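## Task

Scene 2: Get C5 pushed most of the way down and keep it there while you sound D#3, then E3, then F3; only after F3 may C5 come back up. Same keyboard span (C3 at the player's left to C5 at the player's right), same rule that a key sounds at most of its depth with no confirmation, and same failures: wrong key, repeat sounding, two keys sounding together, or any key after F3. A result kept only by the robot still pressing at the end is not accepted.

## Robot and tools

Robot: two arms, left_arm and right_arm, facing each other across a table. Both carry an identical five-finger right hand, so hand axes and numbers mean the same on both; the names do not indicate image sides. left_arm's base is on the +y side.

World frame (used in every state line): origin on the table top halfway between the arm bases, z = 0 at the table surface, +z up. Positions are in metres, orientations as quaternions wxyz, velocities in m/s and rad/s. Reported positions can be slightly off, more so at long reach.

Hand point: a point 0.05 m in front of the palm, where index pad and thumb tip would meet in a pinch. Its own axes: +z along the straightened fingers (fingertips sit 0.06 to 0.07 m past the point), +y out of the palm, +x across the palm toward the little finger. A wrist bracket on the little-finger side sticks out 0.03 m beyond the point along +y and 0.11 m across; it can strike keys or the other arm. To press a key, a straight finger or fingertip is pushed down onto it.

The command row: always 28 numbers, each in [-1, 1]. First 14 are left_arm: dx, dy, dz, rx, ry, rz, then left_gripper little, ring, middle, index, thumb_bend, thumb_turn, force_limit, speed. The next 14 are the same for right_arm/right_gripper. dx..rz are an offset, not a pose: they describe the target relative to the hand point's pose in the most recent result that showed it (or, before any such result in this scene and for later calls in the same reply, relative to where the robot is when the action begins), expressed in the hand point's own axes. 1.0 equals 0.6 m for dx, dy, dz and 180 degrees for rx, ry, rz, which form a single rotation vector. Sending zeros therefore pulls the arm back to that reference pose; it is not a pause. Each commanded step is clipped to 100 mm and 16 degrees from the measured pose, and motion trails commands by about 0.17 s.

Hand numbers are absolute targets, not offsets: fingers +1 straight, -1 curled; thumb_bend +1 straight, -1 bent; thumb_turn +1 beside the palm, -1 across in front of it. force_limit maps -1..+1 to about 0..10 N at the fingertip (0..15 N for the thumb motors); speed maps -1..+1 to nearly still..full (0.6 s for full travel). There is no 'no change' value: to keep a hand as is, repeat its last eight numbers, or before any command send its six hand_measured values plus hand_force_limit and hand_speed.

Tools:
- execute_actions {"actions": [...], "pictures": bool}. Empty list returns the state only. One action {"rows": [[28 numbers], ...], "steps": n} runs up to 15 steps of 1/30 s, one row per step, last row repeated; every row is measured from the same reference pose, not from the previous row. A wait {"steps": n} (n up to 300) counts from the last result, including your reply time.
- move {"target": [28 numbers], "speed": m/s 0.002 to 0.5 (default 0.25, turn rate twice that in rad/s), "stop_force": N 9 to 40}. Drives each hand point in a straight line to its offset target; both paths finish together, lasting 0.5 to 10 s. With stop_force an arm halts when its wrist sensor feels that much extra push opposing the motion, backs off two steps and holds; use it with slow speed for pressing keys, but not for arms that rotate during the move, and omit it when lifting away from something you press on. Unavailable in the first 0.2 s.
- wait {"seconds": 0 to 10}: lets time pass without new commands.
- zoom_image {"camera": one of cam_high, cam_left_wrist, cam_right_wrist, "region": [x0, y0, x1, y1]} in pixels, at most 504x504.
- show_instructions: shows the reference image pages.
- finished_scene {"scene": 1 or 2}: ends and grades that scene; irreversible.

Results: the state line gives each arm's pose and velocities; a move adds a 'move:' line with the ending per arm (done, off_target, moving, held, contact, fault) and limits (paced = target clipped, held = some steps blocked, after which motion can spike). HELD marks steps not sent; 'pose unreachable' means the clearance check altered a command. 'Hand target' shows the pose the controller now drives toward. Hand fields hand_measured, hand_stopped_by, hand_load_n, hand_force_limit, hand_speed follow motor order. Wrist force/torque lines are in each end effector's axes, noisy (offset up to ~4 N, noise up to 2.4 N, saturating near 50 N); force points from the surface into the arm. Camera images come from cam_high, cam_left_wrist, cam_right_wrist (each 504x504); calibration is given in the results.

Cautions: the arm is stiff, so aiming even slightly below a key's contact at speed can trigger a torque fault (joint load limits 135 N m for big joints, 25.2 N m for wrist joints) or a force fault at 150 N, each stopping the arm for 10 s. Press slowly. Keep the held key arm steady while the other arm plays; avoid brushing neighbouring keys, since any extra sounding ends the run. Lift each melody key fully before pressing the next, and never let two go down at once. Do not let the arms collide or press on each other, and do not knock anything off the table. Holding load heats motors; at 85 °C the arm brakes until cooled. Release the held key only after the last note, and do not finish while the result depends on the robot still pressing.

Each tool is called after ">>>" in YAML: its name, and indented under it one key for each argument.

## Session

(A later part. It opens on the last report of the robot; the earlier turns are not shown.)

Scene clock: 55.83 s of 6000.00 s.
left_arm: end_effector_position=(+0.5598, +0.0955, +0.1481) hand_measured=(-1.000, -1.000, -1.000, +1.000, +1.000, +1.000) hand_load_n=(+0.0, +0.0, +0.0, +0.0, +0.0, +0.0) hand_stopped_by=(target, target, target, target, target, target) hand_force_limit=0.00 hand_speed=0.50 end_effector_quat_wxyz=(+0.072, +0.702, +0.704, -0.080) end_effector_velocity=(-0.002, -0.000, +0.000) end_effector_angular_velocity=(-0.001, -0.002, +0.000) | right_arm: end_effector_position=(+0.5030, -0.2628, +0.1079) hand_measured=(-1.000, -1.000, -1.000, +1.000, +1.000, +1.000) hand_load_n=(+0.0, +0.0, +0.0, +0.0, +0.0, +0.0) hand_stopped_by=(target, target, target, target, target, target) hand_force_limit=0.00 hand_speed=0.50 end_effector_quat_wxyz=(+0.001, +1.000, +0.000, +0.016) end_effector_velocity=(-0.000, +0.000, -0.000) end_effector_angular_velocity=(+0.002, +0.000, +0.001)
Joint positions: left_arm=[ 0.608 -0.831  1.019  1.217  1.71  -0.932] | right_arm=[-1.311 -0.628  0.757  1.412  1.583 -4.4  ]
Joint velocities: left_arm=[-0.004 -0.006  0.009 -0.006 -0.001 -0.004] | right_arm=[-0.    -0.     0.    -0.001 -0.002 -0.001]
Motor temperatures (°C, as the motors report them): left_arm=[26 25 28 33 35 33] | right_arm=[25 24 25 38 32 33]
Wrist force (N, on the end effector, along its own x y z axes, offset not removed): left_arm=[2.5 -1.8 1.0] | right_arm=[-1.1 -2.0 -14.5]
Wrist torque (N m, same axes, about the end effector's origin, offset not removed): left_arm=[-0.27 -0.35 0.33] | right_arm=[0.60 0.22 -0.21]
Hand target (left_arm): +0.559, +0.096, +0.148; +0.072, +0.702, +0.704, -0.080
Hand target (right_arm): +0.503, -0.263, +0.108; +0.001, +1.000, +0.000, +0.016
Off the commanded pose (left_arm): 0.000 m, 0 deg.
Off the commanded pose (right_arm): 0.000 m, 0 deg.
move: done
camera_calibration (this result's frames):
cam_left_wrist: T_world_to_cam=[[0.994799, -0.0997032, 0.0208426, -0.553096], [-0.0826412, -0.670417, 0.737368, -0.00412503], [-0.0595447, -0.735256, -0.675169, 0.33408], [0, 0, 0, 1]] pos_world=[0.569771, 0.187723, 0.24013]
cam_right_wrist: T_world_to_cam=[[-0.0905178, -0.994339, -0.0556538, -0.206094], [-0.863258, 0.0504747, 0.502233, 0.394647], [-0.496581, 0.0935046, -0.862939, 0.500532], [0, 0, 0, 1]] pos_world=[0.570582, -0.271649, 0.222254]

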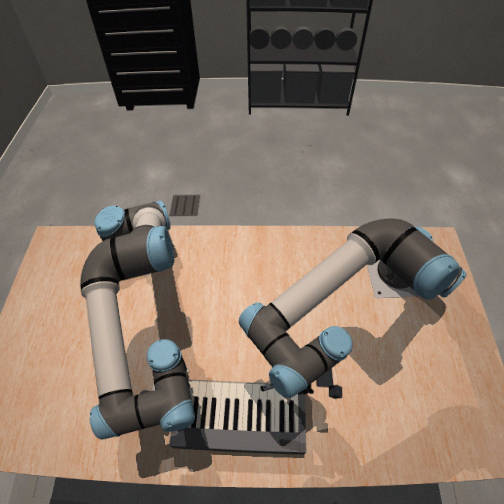

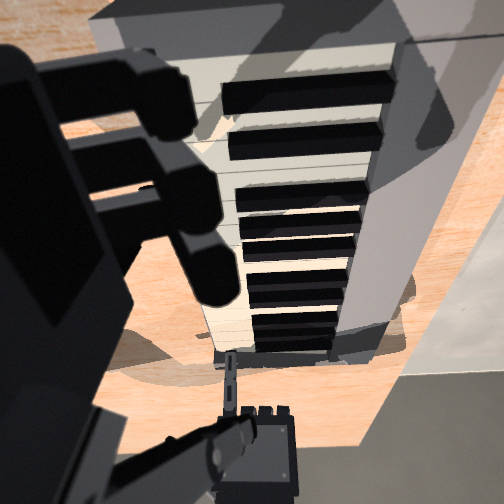

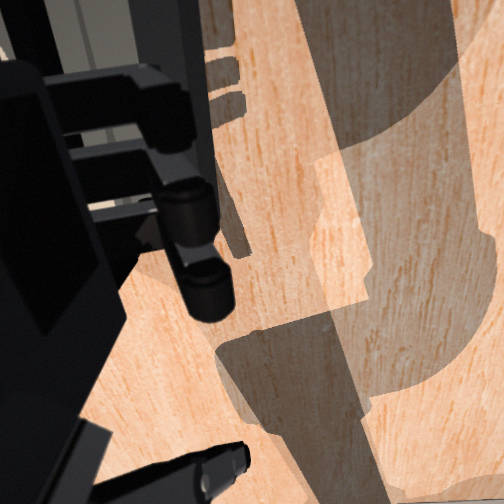

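>>> move:
  target: [0.005,0.037,0.022,0,0,0,-1,-1,-1,1,1,1,0,0.5, 0,0,0,0,0,0,-1,-1,-1,1,1,1,0,0.5]
  speed: 0.04

>>> move:
  target: [0.016,0,0.073,0,0,0,-1,-1,-1,1,1,1,0,0.5, 0,0,0,0,0,0,-1,-1,-1,1,1,1,0,0.5]
  speed: 0.006
  stop_force: 9

Scene clock: 60.73 s of 6000.00 s.
left_arm: end_effector_position=(+0.5815, +0.0957, +0.1345) hand_measured=(-1.000, -1.000, -1.000, +1.000, +1.000, +1.000) hand_load_n=(+0.0, +0.0, +0.0, +0.0, +0.0, +0.0) hand_stopped_by=(target, target, target, target, target, target) hand_force_limit=0.00 hand_speed=0.50 end_effector_quat_wxyz=(+0.072, +0.702, +0.704, -0.080) end_effector_velocity=(+0.002, -0.000, -0.001) end_effector_angular_velocity=(-0.000, -0.000, -0.000) | right_arm: end_effector_position=(+0.5030, -0.2628, +0.1079) hand_measured=(-1.000, -1.000, -1.000, +1.000, +1.000, +1.000) hand_load_n=(+0.0, +0.0, +0.0, +0.0, +0.0, +0.0) hand_stopped_by=(target, target, target, target, target, target) hand_force_limit=0.00 hand_speed=0.50 end_effector_quat_wxyz=(+0.001, +1.000, +0.000, +0.016) end_effector_velocity=(-0.000, -0.000, -0.000) end_effector_angular_velocity=(-0.000, +0.001, -0.002)
Joint positions: left_arm=[ 0.637 -0.776  0.958  1.227  1.715 -0.903] | right_arm=[-1.311 -0.628  0.757  1.412  1.583 -4.4  ]
Joint velocities: left_arm=[ 0.003  0.007 -0.009  0.002  0.001  0.003] | right_arm=[-0.     0.     0.001 -0.    -0.     0.002]
Motor temperatures (°C, as the motors report them): left_arm=[26 25 28 33 35 33] | right_arm=[25 24 25 38 32 33]
Wrist force (N, on the end effector, along its own x y z axes, offset not removed): left_arm=[3.0 -1.0 1.1] | right_arm=[0.9 -2.9 -14.5]
Wrist torque (N m, same axes, about the end effector's origin, offset not removed): left_arm=[-0.27 -0.41 0.28] | right_arm=[0.57 -0.10 0.04]
Hand target (left_arm): +0.582, +0.096, +0.134; +0.072, +0.702, +0.704, -0.080
Hand target (right_arm): +0.503, -0.263, +0.108; +0.001, +1.000, +0.000, +0.016
Off the commanded pose (left_arm): 0.000 m, 0 deg.
Off the commanded pose (right_arm): 0.000 m, 0 deg.
After step 90, 0.83 s passed at rest.
move: done
camera_calibration (this result's frames):
cam_left_wrist: T_world_to_cam=[[0.9948, -0.0996789, 0.0209067, -0.574438], [-0.0826694, -0.670383, 0.737395, 0.00784352], [-0.0594872, -0.735289, -0.675138, 0.326263], [0, 0, 0, 1]] pos_world=[0.591508, 0.187897, 0.226498]
cam_right_wrist: T_world_to_cam=[[-0.0905179, -0.994339, -0.0556538, -0.206094], [-0.863258, 0.0504748, 0.502234, 0.394647], [-0.496581, 0.0935047, -0.862939, 0.500532], [0, 0, 0, 1]] pos_world=[0.570582, -0.271649, 0.222254]

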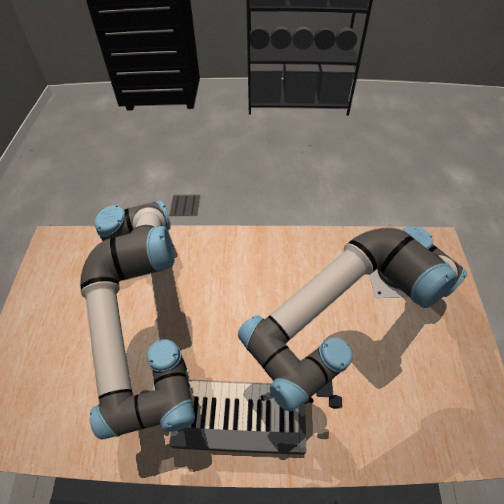

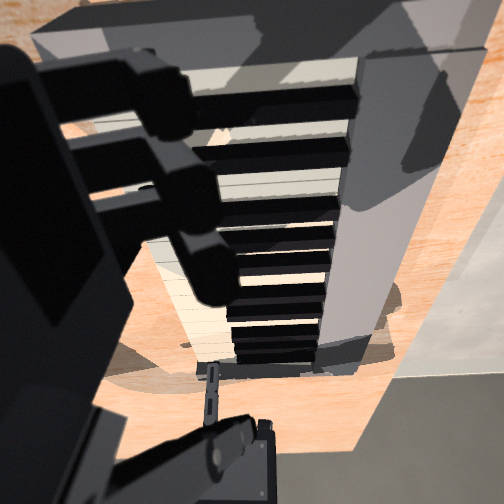

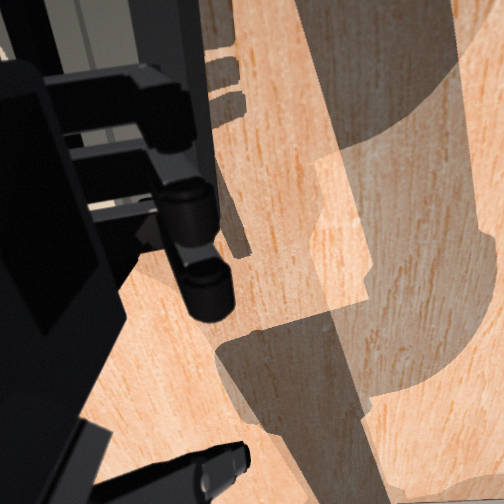

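Scene clock: 66.10 s of 6000.00 s.
left_arm: end_effector_position=(+0.5812, +0.0958, +0.1046) hand_measured=(-1.000, -1.000, -1.000, +1.000, +1.000, +1.000) hand_load_n=(+0.0, +0.0, +0.0, +0.0, +0.0, +0.0) hand_stopped_by=(target, target, target, target, target, target) hand_force_limit=0.00 hand_speed=0.50 end_effector_quat_wxyz=(+0.072, +0.702, +0.704, -0.080) end_effector_velocity=(-0.000, +0.000, +0.002) end_effector_angular_velocity=(+0.002, +0.001, -0.000) | right_arm: end_effector_position=(+0.5030, -0.2628, +0.1079) hand_measured=(-1.000, -1.000, -1.000, +1.000, +1.000, +1.000) hand_load_n=(+0.0, +0.0, +0.0, +0.0, +0.0, +0.0) hand_stopped_by=(target, target, target, target, target, target) hand_force_limit=0.00 hand_speed=0.50 end_effector_quat_wxyz=(+0.001, +1.000, +0.000, +0.016) end_effector_velocity=(+0.000, -0.000, +0.000) end_effector_angular_velocity=(-0.000, -0.001, -0.000)
Joint positions: left_arm=[ 0.637 -0.759  1.005  1.163  1.715 -0.903] | right_arm=[-1.311 -0.628  0.757  1.412  1.583 -4.4  ]
Joint velocities: left_arm=[-0.    -0.001 -0.003  0.006 -0.001 -0.   ] | right_arm=[-0.     0.    -0.001  0.     0.    -0.   ]
Motor temperatures (°C, as the motors report them): left_arm=[26 25 28 33 35 33] | right_arm=[25 24 25 38 32 33]
Wrist force (N, on the end effector, along its own x y z axes, offset not removed): left_arm=[-1.8 -1.8 -11.7] | right_arm=[-0.3 -1.4 -13.9]
Wrist torque (N m, same axes, about the end effector's origin, offset not removed): left_arm=[0.57 -0.19 -0.03] | right_arm=[0.76 0.06 -0.06]
Hand target (left_arm): +0.581, +0.096, +0.105; +0.072, +0.702, +0.704, -0.080
Hand target (right_arm): +0.503, -0.263, +0.108; +0.001, +1.000, +0.000, +0.016
Off the commanded pose (left_arm): 0.015 m, 0 deg.
Off the commanded pose (right_arm): 0.000 m, 0 deg.
move: contact (left_arm)
camera_calibration (this result's frames):
cam_left_wrist: T_world_to_cam=[[0.994803, -0.0996807, 0.0207383, -0.573401], [-0.0825564, -0.670514, 0.73729, 0.0298586], [-0.0595883, -0.73517, -0.675258, 0.306176], [0, 0, 0, 1]] pos_world=[0.591131, 0.187955, 0.196625]
cam_right_wrist: T_world_to_cam=[[-0.0905177, -0.994339, -0.0556538, -0.206094], [-0.863258, 0.0504747, 0.502234, 0.394647], [-0.496581, 0.0935046, -0.862939, 0.500532], [0, 0, 0, 1]] pos_world=[0.570582, -0.271649, 0.222254]

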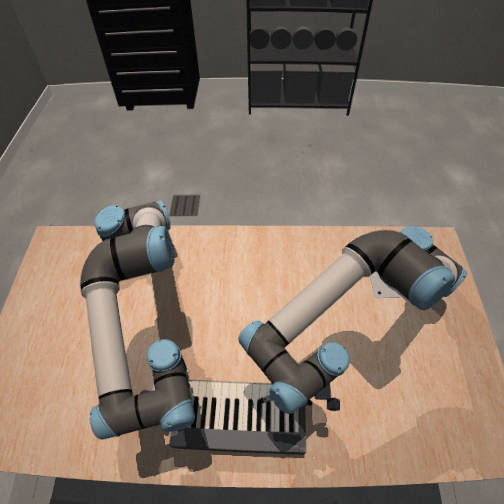

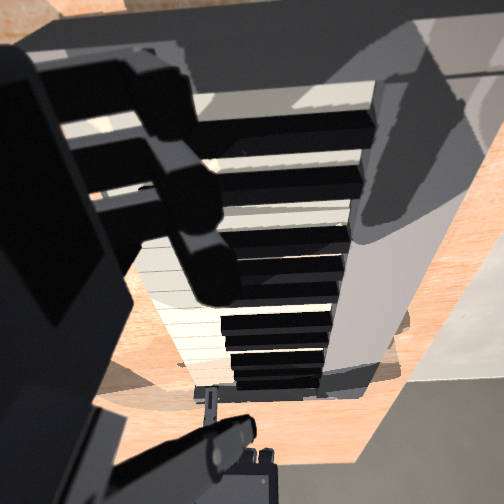

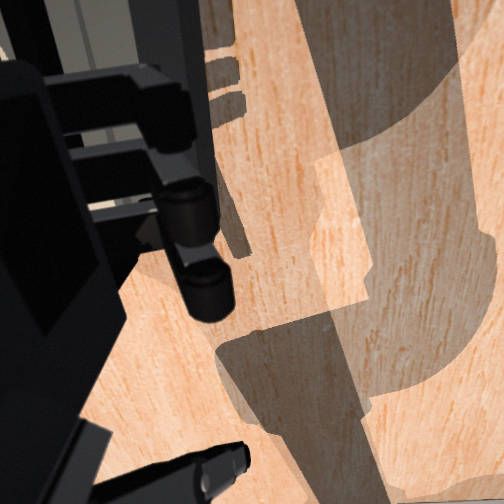

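>>> move:
  target: [-0.0107,0,-0.049,0,0,0,-1,-1,-1,1,1,1,0,0.5, 0,0,0,0,0,0,-1,-1,-1,1,1,1,0,0.5]
  speed: 0.05

>>> move:
  target: [-0.0387,0.002,0.0085,0,0,0,-1,-1,-1,1,1,1,0,0.5, 0,0,0,0,0,0,-1,-1,-1,1,1,1,0,0.5]
  speed: 0.04

>>> move:
  target: [0.016,0,0.073,0,0,0,-1,-1,-1,1,1,1,0,0.5, 0,0,0,0,0,0,-1,-1,-1,1,1,1,0,0.5]
  speed: 0.006
  stop_force: 9

Scene clock: 71.37 s of 6000.00 s.
left_arm: end_effector_position=(+0.5815, +0.0958, +0.1344) hand_measured=(-1.000, -1.000, -1.000, +1.000, +1.000, +1.000) hand_load_n=(+0.0, +0.0, +0.0, +0.0, +0.0, +0.0) hand_stopped_by=(target, target, target, target, target, target) hand_force_limit=0.00 hand_speed=0.50 end_effector_quat_wxyz=(+0.072, +0.702, +0.704, -0.080) end_effector_velocity=(+0.000, -0.000, +0.004) end_effector_angular_velocity=(-0.001, -0.000, +0.001) | right_arm: end_effector_position=(+0.5030, -0.2628, +0.1079) hand_measured=(-1.000, -1.000, -1.000, +1.000, +1.000, +1.000) hand_load_n=(+0.0, +0.0, +0.0, +0.0, +0.0, +0.0) hand_stopped_by=(target, target, target, target, target, target) hand_force_limit=0.00 hand_speed=0.50 end_effector_quat_wxyz=(+0.001, +1.000, +0.000, +0.016) end_effector_velocity=(+0.000, -0.000, -0.000) end_effector_angular_velocity=(-0.001, -0.001, -0.001)
Joint positions: left_arm=[ 0.637 -0.776  0.958  1.227  1.715 -0.903] | right_arm=[-1.311 -0.628  0.757  1.412  1.583 -4.4  ]
Joint velocities: left_arm=[ 0.001 -0.002 -0.006  0.007  0.001 -0.   ] | right_arm=[-0.     0.    -0.    -0.001  0.001  0.001]
Motor temperatures (°C, as the motors report them): left_arm=[26 25 28 33 35 33] | right_arm=[25 24 25 38 32 33]
Wrist force (N, on the end effector, along its own x y z axes, offset not removed): left_arm=[1.2 -2.6 2.6] | right_arm=[1.8 -1.3 -13.4]
Wrist torque (N m, same axes, about the end effector's origin, offset not removed): left_arm=[-0.54 -0.20 0.06] | right_arm=[0.64 -0.23 0.06]
Hand target (left_arm): +0.582, +0.096, +0.135; +0.072, +0.702, +0.704, -0.080
Hand target (right_arm): +0.503, -0.263, +0.108; +0.001, +1.000, +0.000, +0.016
Off the commanded pose (left_arm): 0.000 m, 0 deg.
Off the commanded pose (right_arm): 0.000 m, 0 deg.
After step 90, 1.23 s passed at rest.
move: done
camera_calibration (this result's frames):
cam_left_wrist: T_world_to_cam=[[0.994803, -0.0996703, 0.0207894, -0.574384], [-0.0825861, -0.670499, 0.737299, 0.00795118], [-0.0595476, -0.735185, -0.675246, 0.32627], [0, 0, 0, 1]] pos_world=[0.591485, 0.187951, 0.226391]
cam_right_wrist: T_world_to_cam=[[-0.090518, -0.994339, -0.0556538, -0.206094], [-0.863258, 0.0504749, 0.502233, 0.394647], [-0.496581, 0.0935047, -0.862939, 0.500532], [0, 0, 0, 1]] pos_world=[0.570582, -0.271649, 0.222254]

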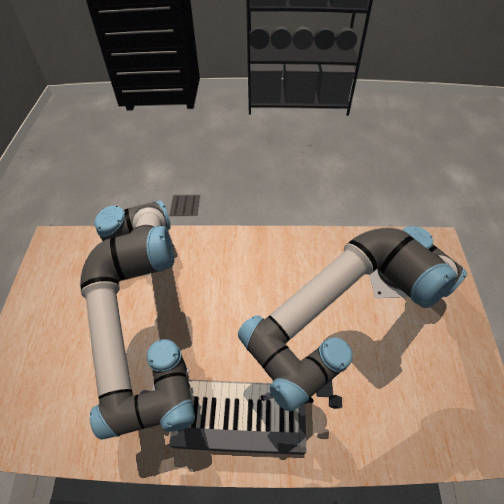

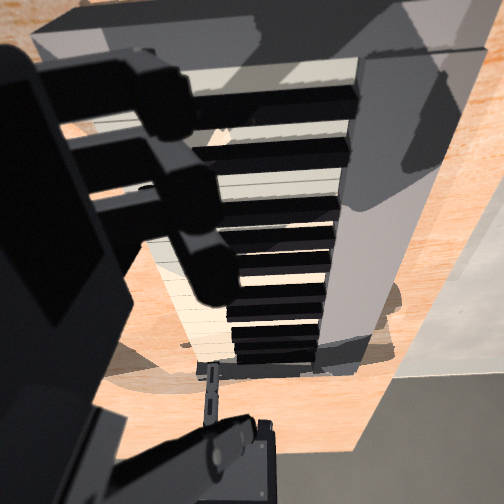

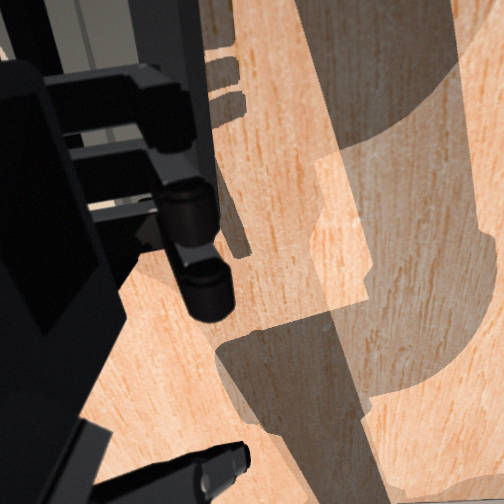

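Scene clock: 72.37 s of 6000.00 s.
left_arm: end_effector_position=(+0.5827, +0.0723, +0.1343) hand_measured=(-1.000, -1.000, -1.000, +1.000, +1.000, +1.000) hand_load_n=(+0.0, +0.0, +0.0, +0.0, +0.0, +0.0) hand_stopped_by=(target, target, target, target, target, target) hand_force_limit=0.00 hand_speed=0.50 end_effector_quat_wxyz=(+0.072, +0.702, +0.704, -0.080) end_effector_velocity=(+0.000, -0.003, -0.000) end_effector_angular_velocity=(+0.001, -0.001, -0.001) | right_arm: end_effector_position=(+0.5030, -0.2628, +0.1079) hand_measured=(-1.000, -1.000, -1.000, +1.000, +1.000, +1.000) hand_load_n=(+0.0, +0.0, +0.0, +0.0, +0.0, +0.0) hand_stopped_by=(target, target, target, target, target, target) hand_force_limit=0.00 hand_speed=0.50 end_effector_quat_wxyz=(+0.001, +1.000, +0.000, +0.016) end_effector_velocity=(-0.000, +0.000, -0.000) end_effector_angular_velocity=(-0.001, +0.001, +0.001)
Joint positions: left_arm=[ 0.615 -0.729  0.874  1.261  1.711 -0.925] | right_arm=[-1.311 -0.628  0.757  1.412  1.583 -4.4  ]
Joint velocities: left_arm=[-0.003  0.008 -0.014  0.006 -0.001 -0.002] | right_arm=[ 0.    -0.     0.001 -0.     0.    -0.   ]
Motor temperatures (°C, as the motors report them): left_arm=[26 25 28 33 35 33] | right_arm=[25 24 25 38 32 33]
Wrist force (N, on the end effector, along its own x y z axes, offset not removed): left_arm=[1.9 -1.7 2.5] | right_arm=[-0.2 -2.1 -11.8]
Wrist torque (N m, same axes, about the end effector's origin, offset not removed): left_arm=[-0.45 -0.19 0.20] | right_arm=[0.49 0.04 -0.11]
Hand target (left_arm): +0.583, +0.072, +0.134; +0.072, +0.702, +0.704, -0.080
Hand target (right_arm): +0.503, -0.263, +0.108; +0.001, +1.000, +0.000, +0.016
Off the commanded pose (left_arm): 0.000 m, 0 deg.
Off the commanded pose (right_arm): 0.000 m, 0 deg.
move: done
camera_calibration (this result's frames):
cam_left_wrist: T_world_to_cam=[[0.994802, -0.099667, 0.0208896, -0.577918], [-0.0826528, -0.670434, 0.737351, -0.00759606], [-0.0594845, -0.735245, -0.675186, 0.309046], [0, 0, 0, 1]] pos_world=[0.59267, 0.164532, 0.226337]
cam_right_wrist: T_world_to_cam=[[-0.0905178, -0.994339, -0.055654, -0.206094], [-0.863258, 0.0504747, 0.502233, 0.394647], [-0.496581, 0.0935048, -0.862939, 0.500532], [0, 0, 0, 1]] pos_world=[0.570582, -0.271649, 0.222254]

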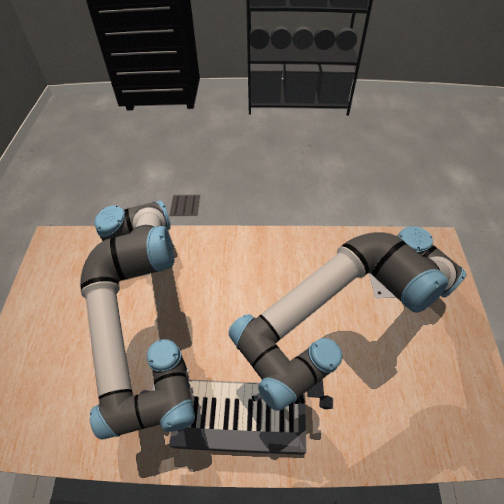

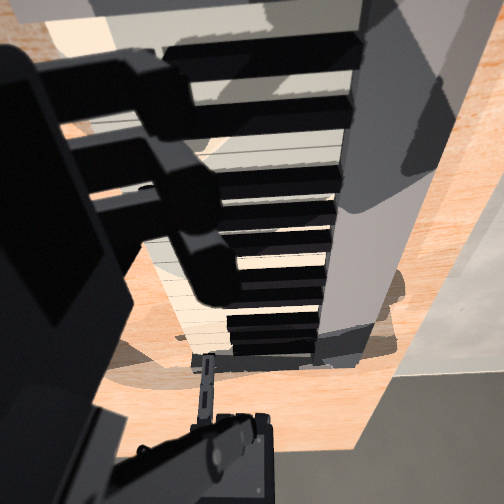

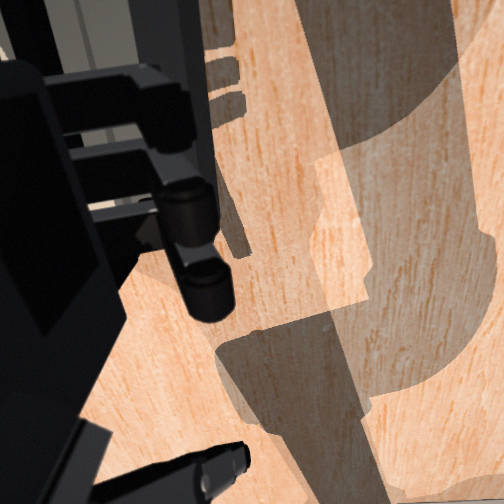

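Scene clock: 77.67 s of 6000.00 s.
left_arm: end_effector_position=(+0.5823, +0.0724, +0.1049) hand_measured=(-1.000, -1.000, -1.000, +1.000, +1.000, +1.000) hand_load_n=(+0.0, +0.0, +0.0, +0.0, +0.0, +0.0) hand_stopped_by=(target, target, target, target, target, target) hand_force_limit=0.00 hand_speed=0.50 end_effector_quat_wxyz=(+0.072, +0.702, +0.704, -0.080) end_effector_velocity=(+0.000, +0.000, +0.002) end_effector_angular_velocity=(+0.001, +0.001, +0.000) | right_arm: end_effector_position=(+0.5030, -0.2628, +0.1079) hand_measured=(-1.000, -1.000, -1.000, +1.000, +1.000, +1.000) hand_load_n=(+0.0, +0.0, +0.0, +0.0, +0.0, +0.0) hand_stopped_by=(target, target, target, target, target, target) hand_force_limit=0.00 hand_speed=0.50 end_effector_quat_wxyz=(+0.001, +1.000, +0.000, +0.016) end_effector_velocity=(-0.000, +0.000, +0.000) end_effector_angular_velocity=(+0.001, +0.001, +0.001)
Joint positions: left_arm=[ 0.614 -0.715  0.923  1.197  1.711 -0.926] | right_arm=[-1.311 -0.628  0.757  1.412  1.583 -4.4  ]
Joint velocities: left_arm=[ 0.001 -0.    -0.005  0.006  0.001 -0.   ] | right_arm=[ 0.    -0.     0.     0.    -0.001 -0.   ]
Motor temperatures (°C, as the motors report them): left_arm=[26 25 28 33 35 33] | right_arm=[25 24 25 38 32 33]
Wrist force (N, on the end effector, along its own x y z axes, offset not removed): left_arm=[-1.9 -1.7 -12.6] | right_arm=[-0.8 -1.7 -12.1]
Wrist torque (N m, same axes, about the end effector's origin, offset not removed): left_arm=[0.58 0.00 0.02] | right_arm=[0.61 0.07 -0.12]
Hand target (left_arm): +0.582, +0.072, +0.105; +0.072, +0.702, +0.704, -0.080
Hand target (right_arm): +0.503, -0.263, +0.108; +0.001, +1.000, +0.000, +0.016
Off the commanded pose (left_arm): 0.015 m, 0 deg.
Off the commanded pose (right_arm): 0.000 m, 0 deg.
move: contact (left_arm)
camera_calibration (this result's frames):
cam_left_wrist: T_world_to_cam=[[0.994804, -0.0996692, 0.02074, -0.576901], [-0.0825531, -0.670553, 0.737254, 0.0141171], [-0.0595742, -0.735135, -0.675298, 0.289231], [0, 0, 0, 1]] pos_world=[0.592299, 0.164591, 0.196874]
cam_right_wrist: T_world_to_cam=[[-0.0905175, -0.994339, -0.0556538, -0.206094], [-0.863258, 0.0504745, 0.502234, 0.394647], [-0.496581, 0.0935045, -0.862939, 0.500532], [0, 0, 0, 1]] pos_world=[0.570582, -0.271649, 0.222254]

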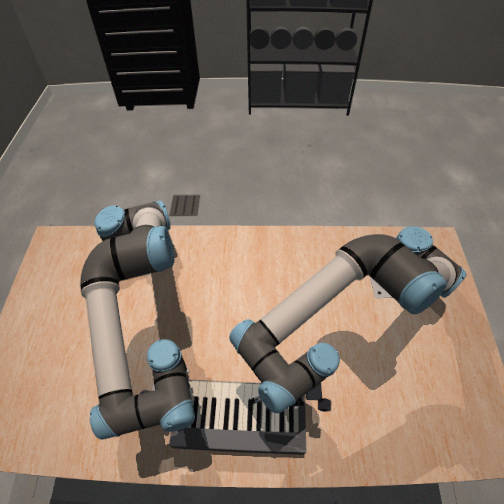

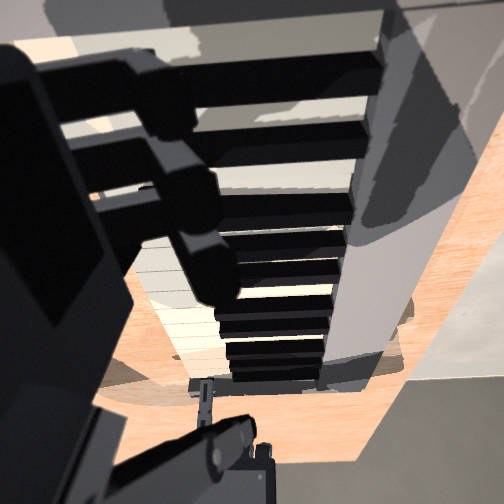

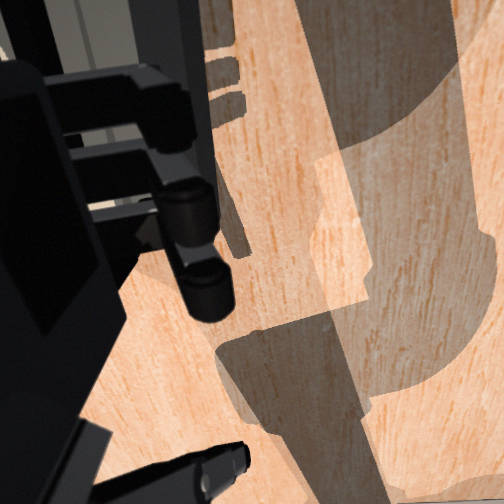

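>>> move:
  target: [-0.02,0,-0.1,0,0,0,-1,-1,-1,1,1,1,0,0.5, 0,0,-0.07,0,0,0,-1,-1,-1,1,1,1,0,0.5]
  speed: 0.08

>>> finished_scene:
  scene: 2

Scene clock: 80.80 s of 6000.00 s.
left_arm: end_effector_position=(+0.5830, +0.0735, +0.1658) hand_measured=(-1.000, -1.000, -1.000, +1.000, +1.000, +1.000) hand_load_n=(+0.0, +0.0, +0.0, +0.0, +0.0, +0.0) hand_stopped_by=(target, target, target, target, target, target) hand_force_limit=0.00 hand_speed=0.50 end_effector_quat_wxyz=(+0.072, +0.702, +0.704, -0.080) end_effector_velocity=(+0.000, +0.000, +0.003) end_effector_angular_velocity=(+0.001, -0.000, +0.000) | right_arm: end_effector_position=(+0.5017, -0.2627, +0.1497) hand_measured=(-1.000, -1.000, -1.000, +1.000, +1.000, +1.000) hand_load_n=(+0.0, +0.0, +0.0, +0.0, +0.0, +0.0) hand_stopped_by=(target, target, target, target, target, target) hand_force_limit=0.00 hand_speed=0.50 end_effector_quat_wxyz=(+0.001, +1.000, +0.000, +0.016) end_effector_velocity=(+0.000, -0.000, +0.002) end_effector_angular_velocity=(-0.000, -0.000, -0.000)
Joint positions: left_arm=[ 0.616 -0.741  0.815  1.332  1.711 -0.924] | right_arm=[-1.31  -0.645  0.681  1.504  1.583 -4.399]
Joint velocities: left_arm=[ 0.001 -0.    -0.007  0.007 -0.001  0.   ] | right_arm=[-0.    -0.    -0.004  0.004  0.    -0.   ]
Motor temperatures (°C, as the motors report them): left_arm=[26 25 28 33 35 33] | right_arm=[25 24 25 38 32 33]
Wrist force (N, on the end effector, along its own x y z axes, offset not removed): left_arm=[2.6 -1.8 0.6] | right_arm=[-0.1 -2.2 -0.2]
Wrist torque (N m, same axes, about the end effector's origin, offset not removed): left_arm=[-0.37 -0.31 0.21] | right_arm=[-0.30 0.11 -0.17]
Hand target (left_arm): +0.583, +0.073, +0.166; +0.072, +0.702, +0.704, -0.080
Hand target (right_arm): +0.502, -0.263, +0.150; +0.001, +1.000, +0.000, +0.016
Off the commanded pose (left_arm): 0.000 m, 0 deg.
Off the commanded pose (right_arm): 0.000 m, 0 deg.
move: done
camera_calibration (this result's frames):
cam_left_wrist: T_world_to_cam=[[0.994804, -0.0996553, 0.0208486, -0.578799], [-0.082618, -0.670477, 0.737316, -0.030008], [-0.0594988, -0.735207, -0.675227, 0.331131], [0, 0, 0, 1]] pos_world=[0.593014, 0.16565, 0.257781]
cam_right_wrist: T_world_to_cam=[[-0.0905062, -0.994335, -0.0557287, -0.203818], [-0.863288, 0.0504324, 0.502186, 0.37249], [-0.496531, 0.0935608, -0.862962, 0.535918], [0, 0, 0, 1]] pos_world=[0.569218, -0.27159, 0.264059]

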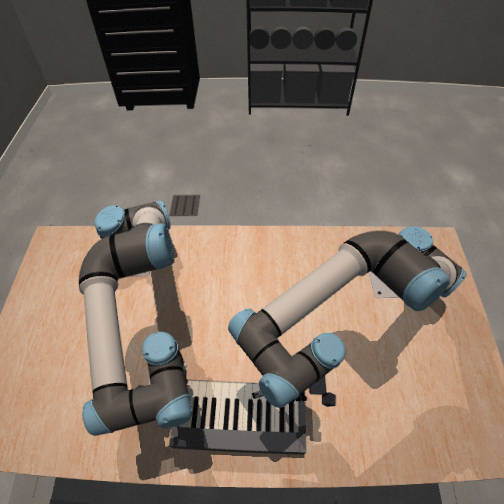

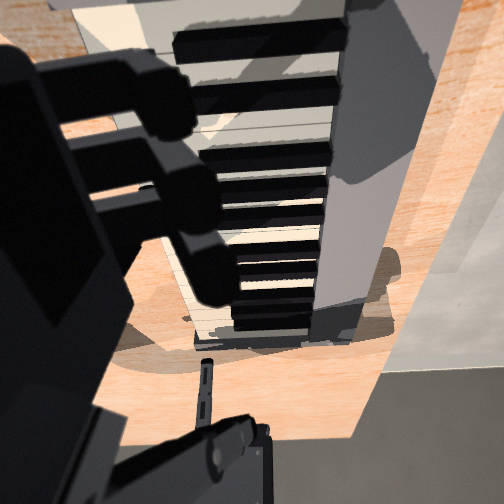

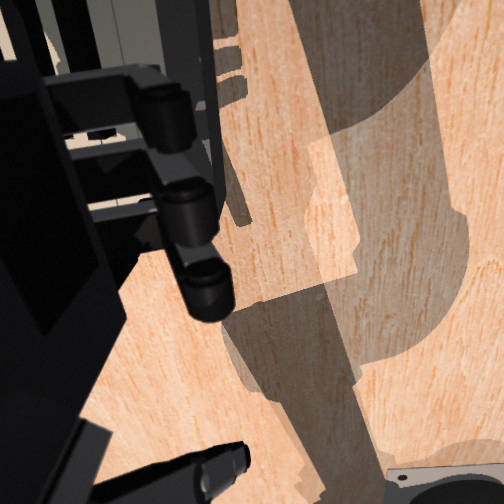

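The scene is finished: the task was done.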